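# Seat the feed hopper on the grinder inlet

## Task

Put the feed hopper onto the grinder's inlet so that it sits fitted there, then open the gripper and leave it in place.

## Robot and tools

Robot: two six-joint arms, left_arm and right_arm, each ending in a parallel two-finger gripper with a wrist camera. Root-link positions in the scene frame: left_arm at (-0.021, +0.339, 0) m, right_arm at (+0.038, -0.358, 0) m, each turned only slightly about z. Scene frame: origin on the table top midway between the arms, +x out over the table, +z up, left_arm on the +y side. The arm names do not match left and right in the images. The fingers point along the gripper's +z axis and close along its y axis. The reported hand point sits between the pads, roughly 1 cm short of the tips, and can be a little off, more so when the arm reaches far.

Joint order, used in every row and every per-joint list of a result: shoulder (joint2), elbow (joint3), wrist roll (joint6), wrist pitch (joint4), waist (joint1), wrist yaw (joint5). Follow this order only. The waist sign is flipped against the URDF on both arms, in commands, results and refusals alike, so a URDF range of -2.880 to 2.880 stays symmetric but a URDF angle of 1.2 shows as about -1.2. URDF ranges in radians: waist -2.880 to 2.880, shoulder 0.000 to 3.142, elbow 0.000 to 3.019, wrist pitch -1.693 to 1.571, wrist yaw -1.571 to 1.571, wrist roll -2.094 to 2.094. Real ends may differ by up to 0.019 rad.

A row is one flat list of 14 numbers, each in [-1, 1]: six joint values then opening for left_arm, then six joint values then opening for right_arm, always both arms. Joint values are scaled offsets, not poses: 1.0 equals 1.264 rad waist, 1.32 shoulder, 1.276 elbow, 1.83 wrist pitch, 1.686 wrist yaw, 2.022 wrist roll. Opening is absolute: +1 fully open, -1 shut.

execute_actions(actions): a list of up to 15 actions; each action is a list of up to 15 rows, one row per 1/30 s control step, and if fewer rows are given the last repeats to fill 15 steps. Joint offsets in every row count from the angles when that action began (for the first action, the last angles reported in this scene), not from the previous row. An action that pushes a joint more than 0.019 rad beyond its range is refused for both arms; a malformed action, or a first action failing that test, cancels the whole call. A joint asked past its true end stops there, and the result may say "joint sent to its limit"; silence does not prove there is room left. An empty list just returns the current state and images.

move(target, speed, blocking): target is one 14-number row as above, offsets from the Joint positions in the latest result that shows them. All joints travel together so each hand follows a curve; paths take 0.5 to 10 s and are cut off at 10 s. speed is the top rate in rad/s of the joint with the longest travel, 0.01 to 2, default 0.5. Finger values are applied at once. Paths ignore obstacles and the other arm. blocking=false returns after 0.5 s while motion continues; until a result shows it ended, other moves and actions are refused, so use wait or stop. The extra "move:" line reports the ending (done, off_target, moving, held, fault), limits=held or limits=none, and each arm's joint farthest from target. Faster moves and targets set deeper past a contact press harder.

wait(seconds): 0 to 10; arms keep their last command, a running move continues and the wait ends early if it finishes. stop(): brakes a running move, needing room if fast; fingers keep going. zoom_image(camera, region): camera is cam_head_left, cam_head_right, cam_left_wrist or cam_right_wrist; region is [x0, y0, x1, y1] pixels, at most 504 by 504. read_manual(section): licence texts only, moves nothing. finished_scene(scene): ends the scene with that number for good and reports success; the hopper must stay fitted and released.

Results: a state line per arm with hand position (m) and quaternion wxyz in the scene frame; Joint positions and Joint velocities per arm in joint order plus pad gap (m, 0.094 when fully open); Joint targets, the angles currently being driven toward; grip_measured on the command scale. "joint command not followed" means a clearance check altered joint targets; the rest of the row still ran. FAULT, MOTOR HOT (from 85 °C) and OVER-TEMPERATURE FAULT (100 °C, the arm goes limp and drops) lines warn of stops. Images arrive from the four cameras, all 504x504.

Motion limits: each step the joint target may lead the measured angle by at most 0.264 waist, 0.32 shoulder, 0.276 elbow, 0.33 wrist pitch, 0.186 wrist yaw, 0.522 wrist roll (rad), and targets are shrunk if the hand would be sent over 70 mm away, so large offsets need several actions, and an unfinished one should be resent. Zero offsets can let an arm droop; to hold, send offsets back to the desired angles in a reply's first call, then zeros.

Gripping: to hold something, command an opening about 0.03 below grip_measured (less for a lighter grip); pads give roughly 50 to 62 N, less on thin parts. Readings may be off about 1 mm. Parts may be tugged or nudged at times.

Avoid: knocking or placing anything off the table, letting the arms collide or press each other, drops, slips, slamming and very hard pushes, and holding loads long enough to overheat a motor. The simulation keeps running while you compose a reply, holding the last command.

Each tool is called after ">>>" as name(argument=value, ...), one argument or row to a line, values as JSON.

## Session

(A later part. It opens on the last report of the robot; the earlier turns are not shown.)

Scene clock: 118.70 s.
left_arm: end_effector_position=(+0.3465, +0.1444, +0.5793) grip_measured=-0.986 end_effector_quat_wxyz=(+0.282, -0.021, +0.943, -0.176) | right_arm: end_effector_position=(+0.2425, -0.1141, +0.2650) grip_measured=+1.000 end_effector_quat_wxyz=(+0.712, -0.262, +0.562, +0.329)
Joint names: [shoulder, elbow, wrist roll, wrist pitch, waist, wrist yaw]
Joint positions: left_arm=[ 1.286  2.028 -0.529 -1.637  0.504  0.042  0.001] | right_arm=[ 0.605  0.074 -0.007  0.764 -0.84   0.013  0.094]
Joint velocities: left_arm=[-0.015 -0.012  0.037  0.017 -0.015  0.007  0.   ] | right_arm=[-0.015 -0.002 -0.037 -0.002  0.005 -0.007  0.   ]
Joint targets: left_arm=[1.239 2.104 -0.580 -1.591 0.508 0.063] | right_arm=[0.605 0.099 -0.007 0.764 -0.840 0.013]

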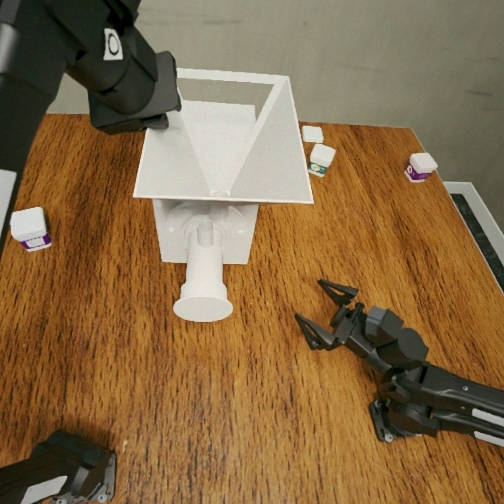

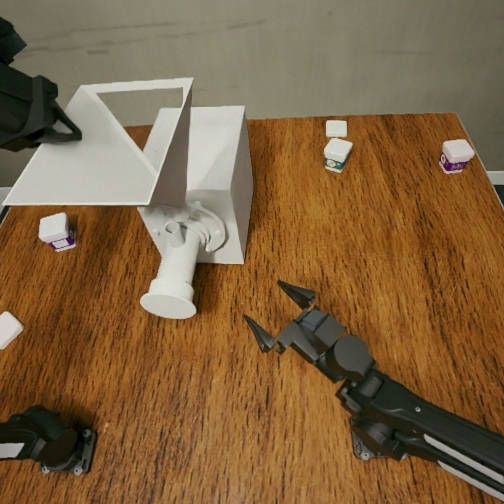

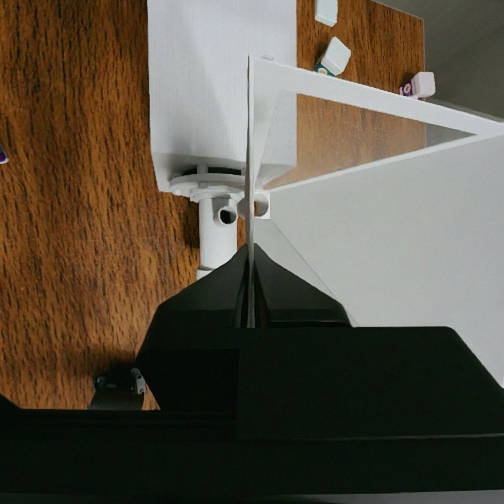

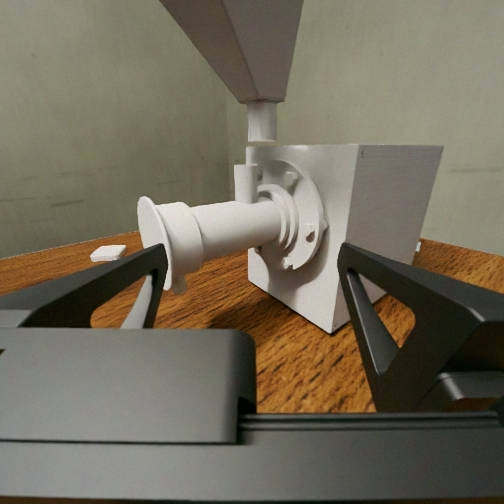

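>>> execute_actions(
  actions=[
    [[-0.075,-0.015,-0.025,0.047,-0.025,0.012,-1,0,0.02,0,0,-0.015,0,1]],
    [[-0.075,-0.015,-0.025,0.047,0,0.012,-1,0,0.02,0,0,0,0,1]],
    [[-0.07,-0.005,-0.025,0.04,0,0.012,-1,0,0.02,0,0,0,0,1]],
  ],
)

>>> zoom_image(
  camera="cam_right_wrist",
  region=[200,100,310,210],
)

>>> zoom_image(
  camera="cam_left_wrist",
  region=[180,150,300,270],
)

Scene clock: 130.73 s.
left_arm: end_effector_position=(+0.3314, +0.1631, +0.5485) grip_measured=-0.986 end_effector_quat_wxyz=(+0.279, -0.035, +0.944, -0.172) | right_arm: end_effector_position=(+0.2400, -0.1121, +0.2650) grip_measured=+1.000 end_effector_quat_wxyz=(+0.711, -0.265, +0.561, +0.332)
Joint names: [shoulder, elbow, wrist roll, wrist pitch, waist, wrist yaw]
Joint positions: left_arm=[ 1.182  1.845 -0.533 -1.568  0.479  0.044  0.001] | right_arm=[ 0.605  0.074 -0.007  0.764 -0.85   0.013  0.094]
Joint velocities: left_arm=[-0.005 -0.007 -0.007  0.012 -0.015 -0.051  0.001] | right_arm=[-0.015  0.002 -0.022 -0.007  0.005 -0.007  0.   ]
Joint targets: left_arm=[1.128 1.888 -0.582 -1.513 0.479 0.063] | right_arm=[0.605 0.099 -0.007 0.764 -0.850 0.013]

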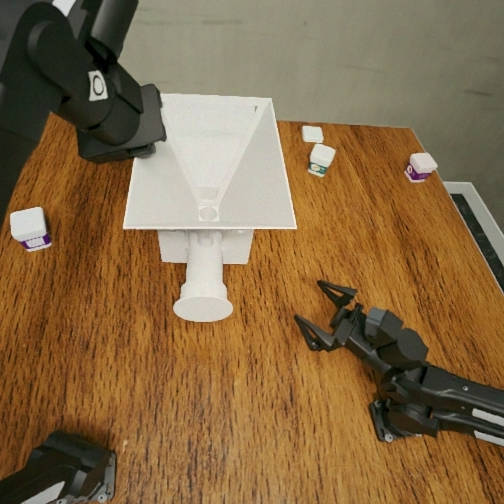

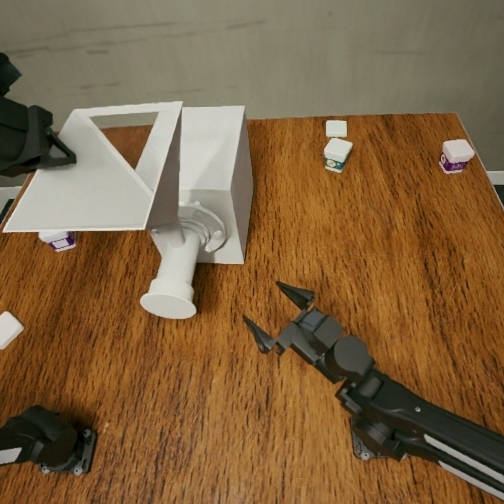

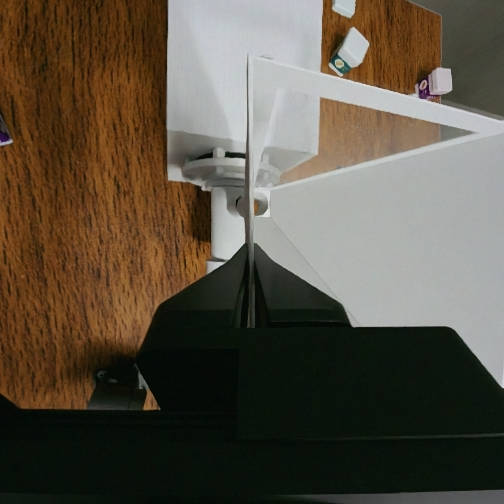

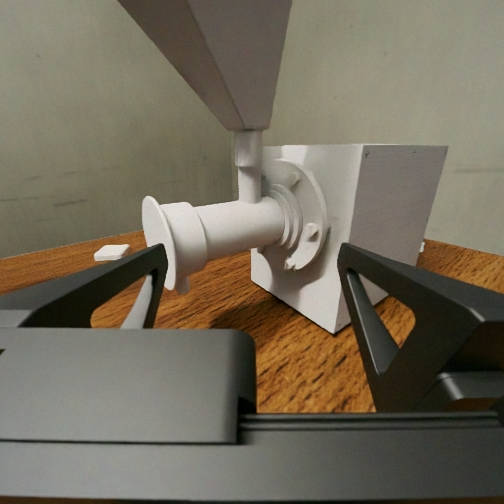

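Region (200, 100, 310, 210) of cam_right_wrist's 504x504 image, scaled by 4.582, with more detail than that image has.

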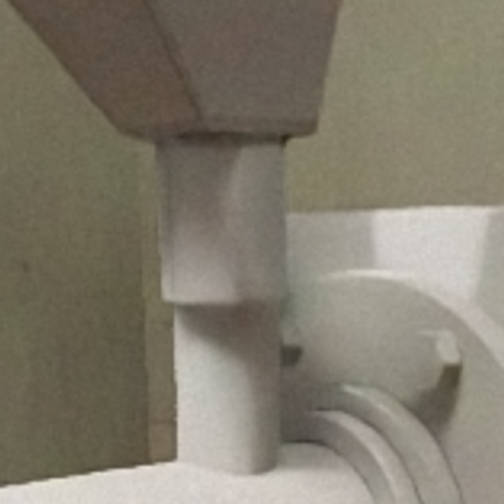

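Region (180, 150, 300, 270) of cam_left_wrist's 504x504 image, scaled by 4.200, with more detail than that image has.

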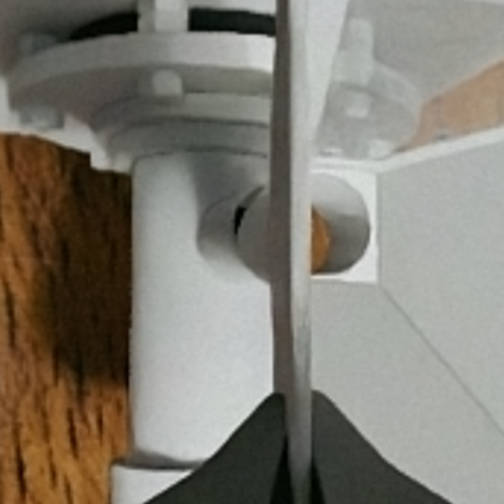

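>>> execute_actions(
  actions=[
    [[-0.027,0.088,-0.025,0.02,0,0.012,-1,0,0.02,0,0,0,0,1]],
    [[-0.035,0.06,-0.025,0.025,-0.02,0.012,-1,0,0.02,0,0,0,0,1]],
  ],
)

>>> zoom_image(
  camera="cam_right_wrist",
  region=[200,100,310,210],
)

>>> zoom_image(
  camera="cam_left_wrist",
  region=[180,150,300,270],
)

Scene clock: 143.00 s.
left_arm: end_effector_position=(+0.3341, +0.1687, +0.5486) grip_measured=-0.986 end_effector_quat_wxyz=(+0.280, -0.043, +0.944, -0.170) | right_arm: end_effector_position=(+0.2400, -0.1121, +0.2650) grip_measured=+1.000 end_effector_quat_wxyz=(+0.711, -0.265, +0.561, +0.332)
Joint names: [shoulder, elbow, wrist roll, wrist pitch, waist, wrist yaw]
Joint positions: left_arm=[ 1.182  1.845 -0.533 -1.568  0.462  0.046  0.001] | right_arm=[ 0.605  0.074 -0.007  0.764 -0.85   0.013  0.094]
Joint velocities: left_arm=[ 0.005 -0.007 -0.022 -0.002  0.005 -0.066 -0.001] | right_arm=[ 0.005  0.007 -0.007  0.007  0.024  0.022  0.   ]
Joint targets: left_arm=[1.136 1.922 -0.584 -1.522 0.453 0.064] | right_arm=[0.605 0.099 -0.007 0.764 -0.850 0.013]

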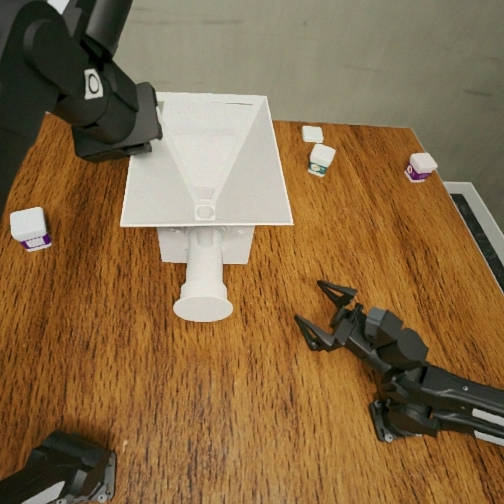

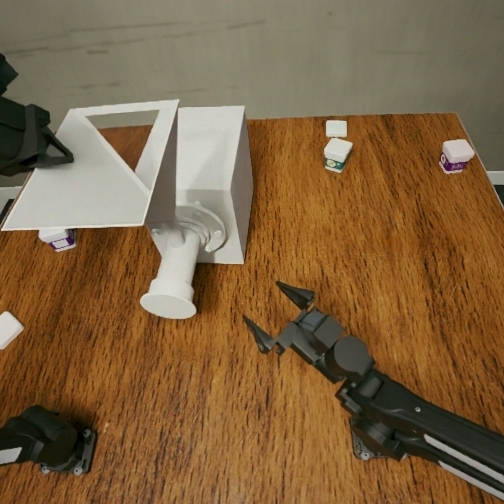

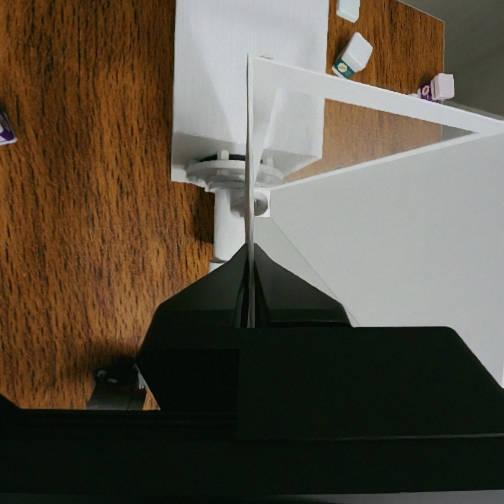

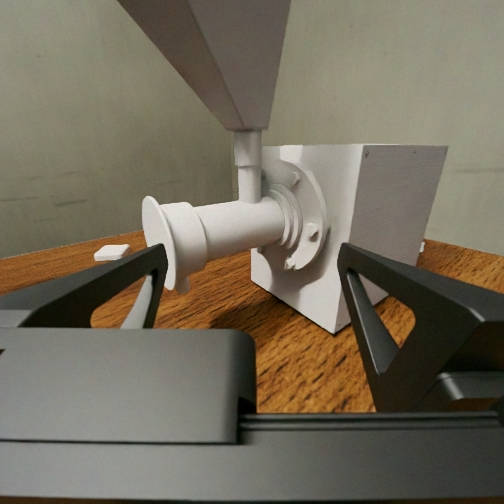

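Region (200, 100, 310, 210) of cam_right_wrist's 504x504 image, scaled by 4.582, with more detail than that image has.

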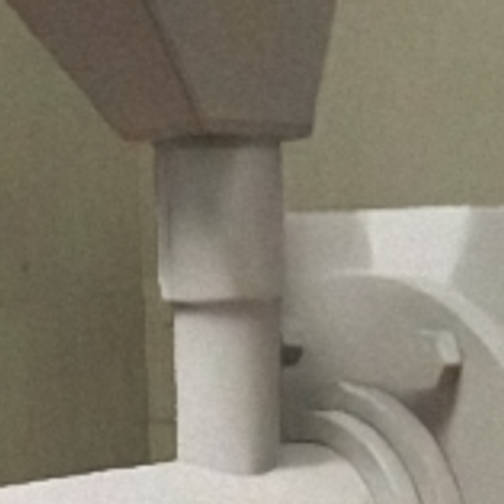

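Region (180, 150, 300, 270) of cam_left_wrist's 504x504 image, scaled by 4.200, with more detail than that image has.

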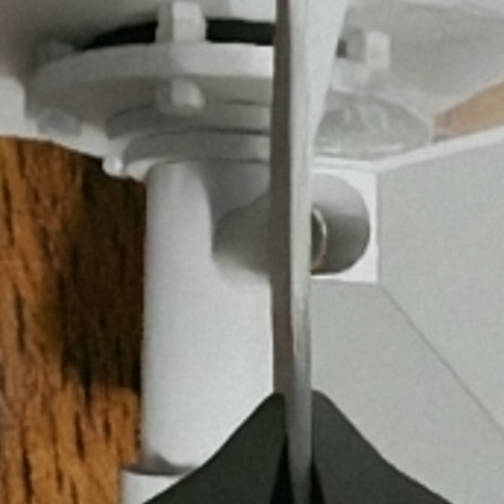

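Need +2 mm radial.

>>> execute_actions(
  actions=[
    [[-0.035,0.05,-0.025,0.039,-0.008,0.011,-1,0,0.02,0,0,0,0,1]],
    [[-0.015,0.05,-0.025,0.03,0,0.011,-1,0,0.02,0,0,0,0,1]],
  ],
)

>>> zoom_image(
  camera="cam_right_wrist",
  region=[200,100,310,210],
)

>>> zoom_image(
  camera="cam_left_wrist",
  region=[180,150,300,270],
)

Scene clock: 151.30 s.
left_arm: end_effector_position=(+0.3441, +0.1642, +0.5397) grip_measured=-0.986 end_effector_quat_wxyz=(+0.271, -0.043, +0.947, -0.166) | right_arm: end_effector_position=(+0.2400, -0.1121, +0.2650) grip_measured=+1.000 end_effector_quat_wxyz=(+0.711, -0.265, +0.561, +0.332)
Joint names: [shoulder, elbow, wrist roll, wrist pitch, waist, wrist yaw]
Joint positions: left_arm=[ 1.207  1.845 -0.533 -1.565  0.462  0.046  0.001] | right_arm=[ 0.605  0.074 -0.007  0.764 -0.85   0.013  0.094]
Joint velocities: left_arm=[-0.005  0.002 -0.007  0.007 -0.005 -0.022  0.001] | right_arm=[-0.015  0.012  0.037  0.002 -0.005 -0.022  0.   ]
Joint targets: left_arm=[1.163 1.909 -0.584 -1.510 0.462 0.065] | right_arm=[0.605 0.099 -0.007 0.764 -0.850 0.013]

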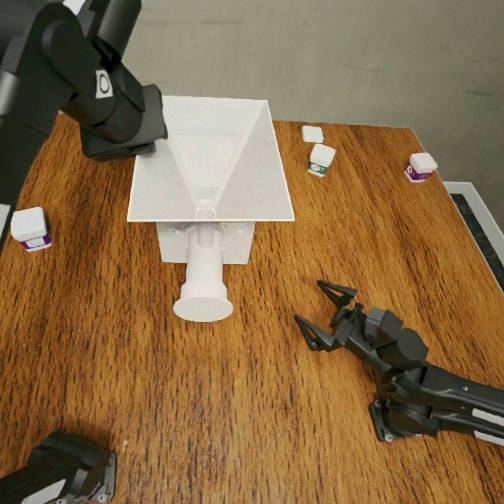

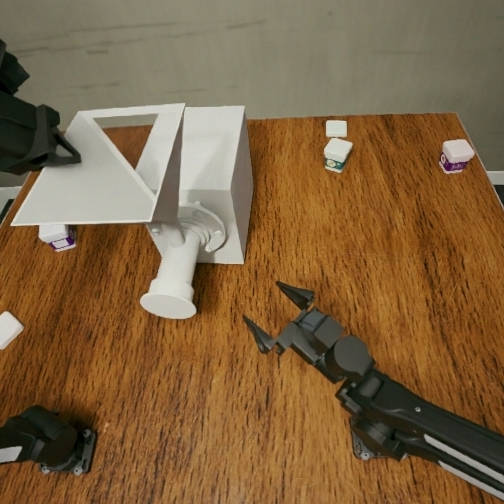

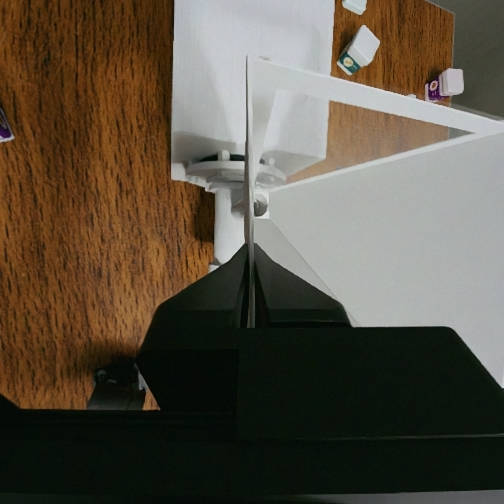

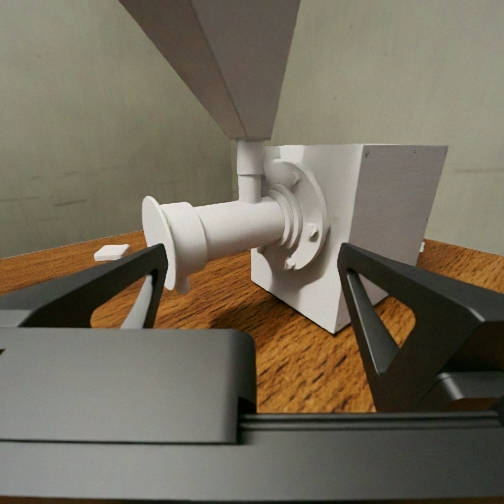

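Region (200, 100, 310, 210) of cam_right_wrist's 504x504 image, scaled by 4.582, with more detail than that image has.

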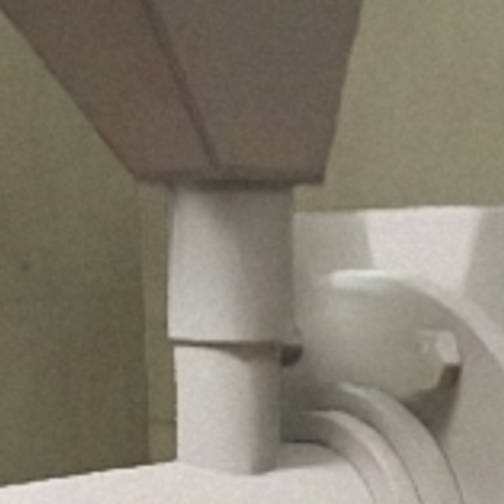

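Region (180, 150, 300, 270) of cam_left_wrist's 504x504 image, scaled by 4.200, with more detail than that image has.

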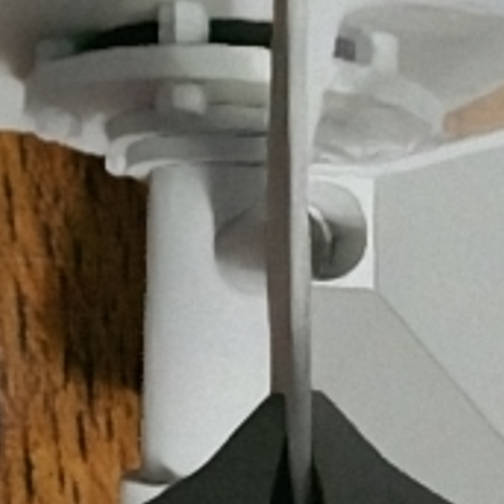

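>>> execute_actions(
  actions=[
    [[-0.07,-0.005,-0.025,0.048,0,0.011,-1,0,0.02,0,0,0,0,1]],
    [[-0.062,-0.005,-0.025,0.05,0,0.011,-1,0,0.02,0,0,0,0,1]],
    [[-0.06,-0.005,-0.025,0.05,0,0.011,-1,0,0.02,0,0,0,0,1]],
    [[-0.045,0.01,-0.025,0.04,0,0.011,-1,0,0.02,0,0,0,0,1]],
  ],
)

Scene clock: 160.60 s.
left_arm: end_effector_position=(+0.3389, +0.1666, +0.4997) grip_measured=-0.986 end_effector_quat_wxyz=(+0.271, -0.045, +0.947, -0.166) | right_arm: end_effector_position=(+0.2400, -0.1121, +0.2650) grip_measured=+1.000 end_effector_quat_wxyz=(+0.711, -0.265, +0.561, +0.332)
Joint names: [shoulder, elbow, wrist roll, wrist pitch, waist, wrist yaw]
Joint positions: left_arm=[ 1.131  1.664 -0.538 -1.457  0.462  0.046  0.001] | right_arm=[ 0.605  0.074 -0.007  0.764 -0.85   0.013  0.094]
Joint velocities: left_arm=[-0.005 -0.012  0.051 -0.027  0.015  0.022 -0.   ] | right_arm=[-0.005 -0.002 -0.11   0.007  0.005  0.037  0.   ]
Joint targets: left_arm=[1.077 1.704 -0.588 -1.400 0.462 0.064] | right_arm=[0.605 0.099 -0.007 0.764 -0.850 0.013]

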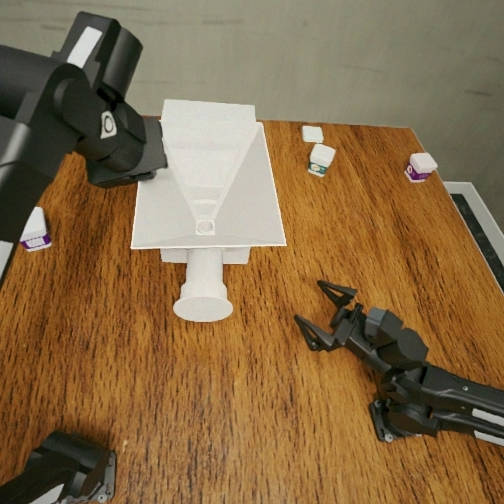

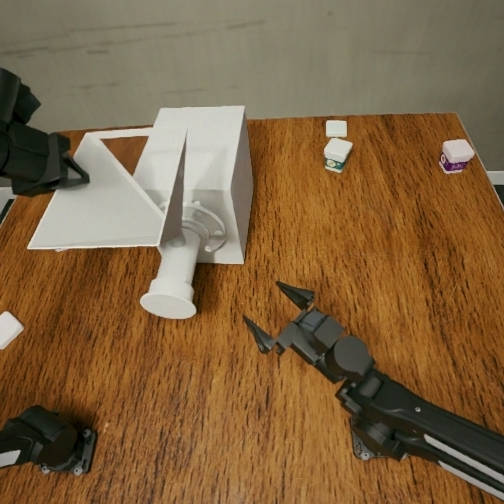

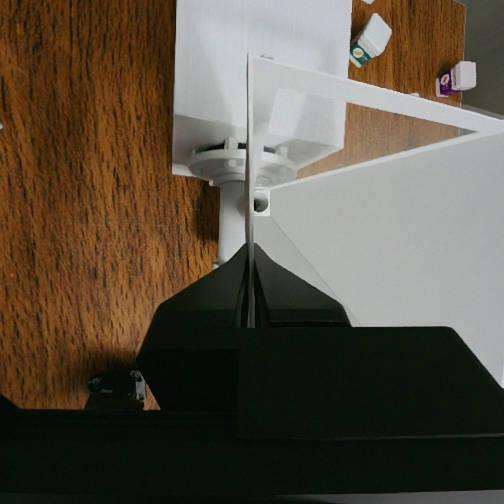

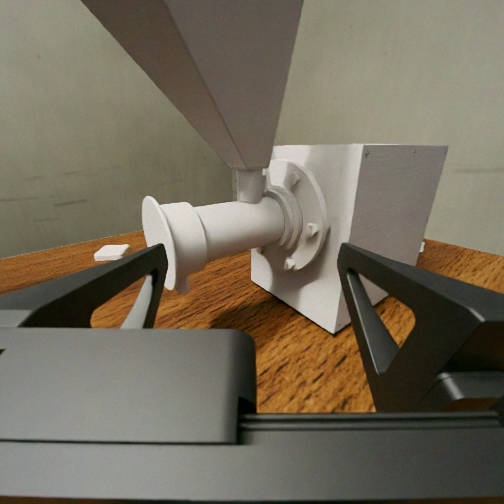

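>>> execute_actions(
  actions=[
    [[-0.01,0,-0.01,0.015,0,0,-1,0,0.02,0,0,0,0,1]],
    [[0,0.01,0,0,0,0,0,0,0.02,0,0,0,0,1]],
    [[-0.03,0.09,0,-0.05,0,0,0,0,0.02,0,0,0,0,1]],
    [[-0.04,0.09,0,-0.04,0,0,0,0,0.02,0,0,0,0,1]],
  ],
)

Scene clock: 167.33 s.
left_arm: end_effector_position=(+0.2588, +0.2044, +0.5937) grip_measured=-0.002 end_effector_quat_wxyz=(+0.336, -0.042, +0.921, -0.195) | right_arm: end_effector_position=(+0.2400, -0.1121, +0.2650) grip_measured=+1.000 end_effector_quat_wxyz=(+0.711, -0.265, +0.561, +0.332)
Joint names: [shoulder, elbow, wrist roll, wrist pitch, waist, wrist yaw]
Joint positions: left_arm=[ 1.001  1.822 -0.534 -1.595  0.462  0.039  0.047] | right_arm=[ 0.605  0.074 -0.007  0.764 -0.85   0.013  0.094]
Joint velocities: left_arm=[ 0.034 -0.002 -0.007 -0.017 -0.005 -0.037  0.   ] | right_arm=[-0.015 -0.007  0.022 -0.002  0.015  0.037  0.   ]
Joint targets: left_arm=[1.023 1.851 -0.534 -1.608 0.462 0.039] | right_arm=[0.605 0.099 -0.007 0.764 -0.850 0.013]

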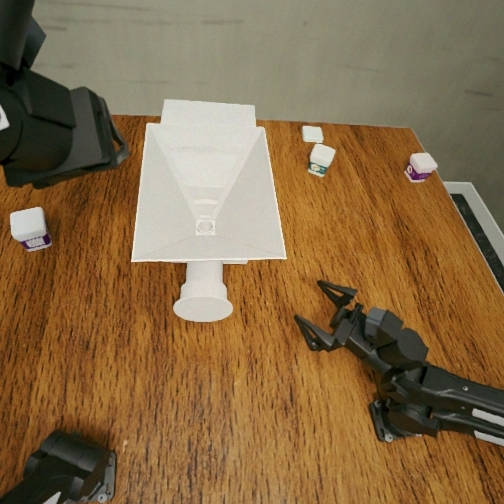

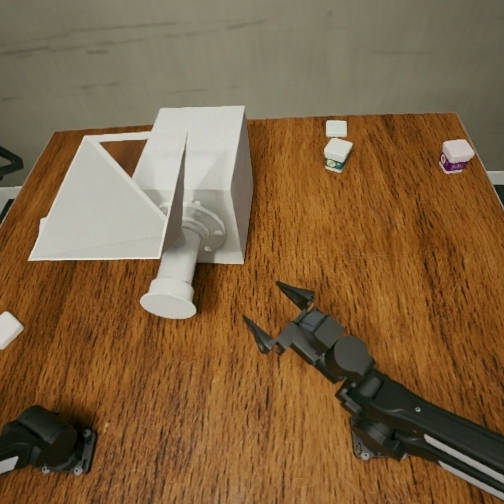

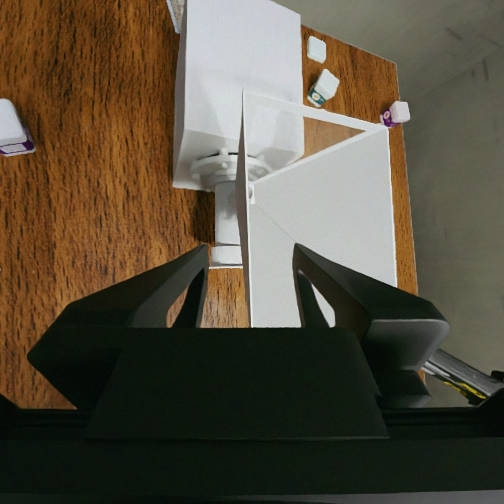

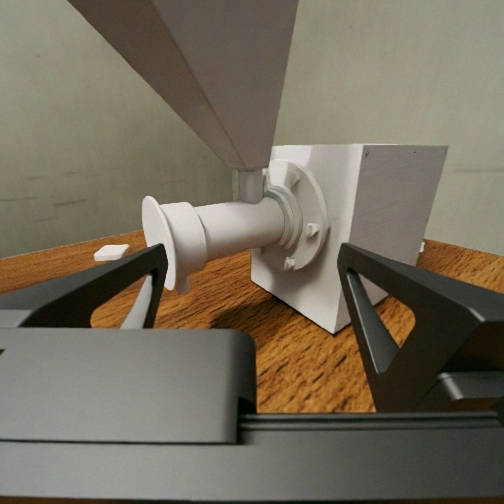

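>>> finished_scene(
  scene=2,
)

The scene is finished: the task was done.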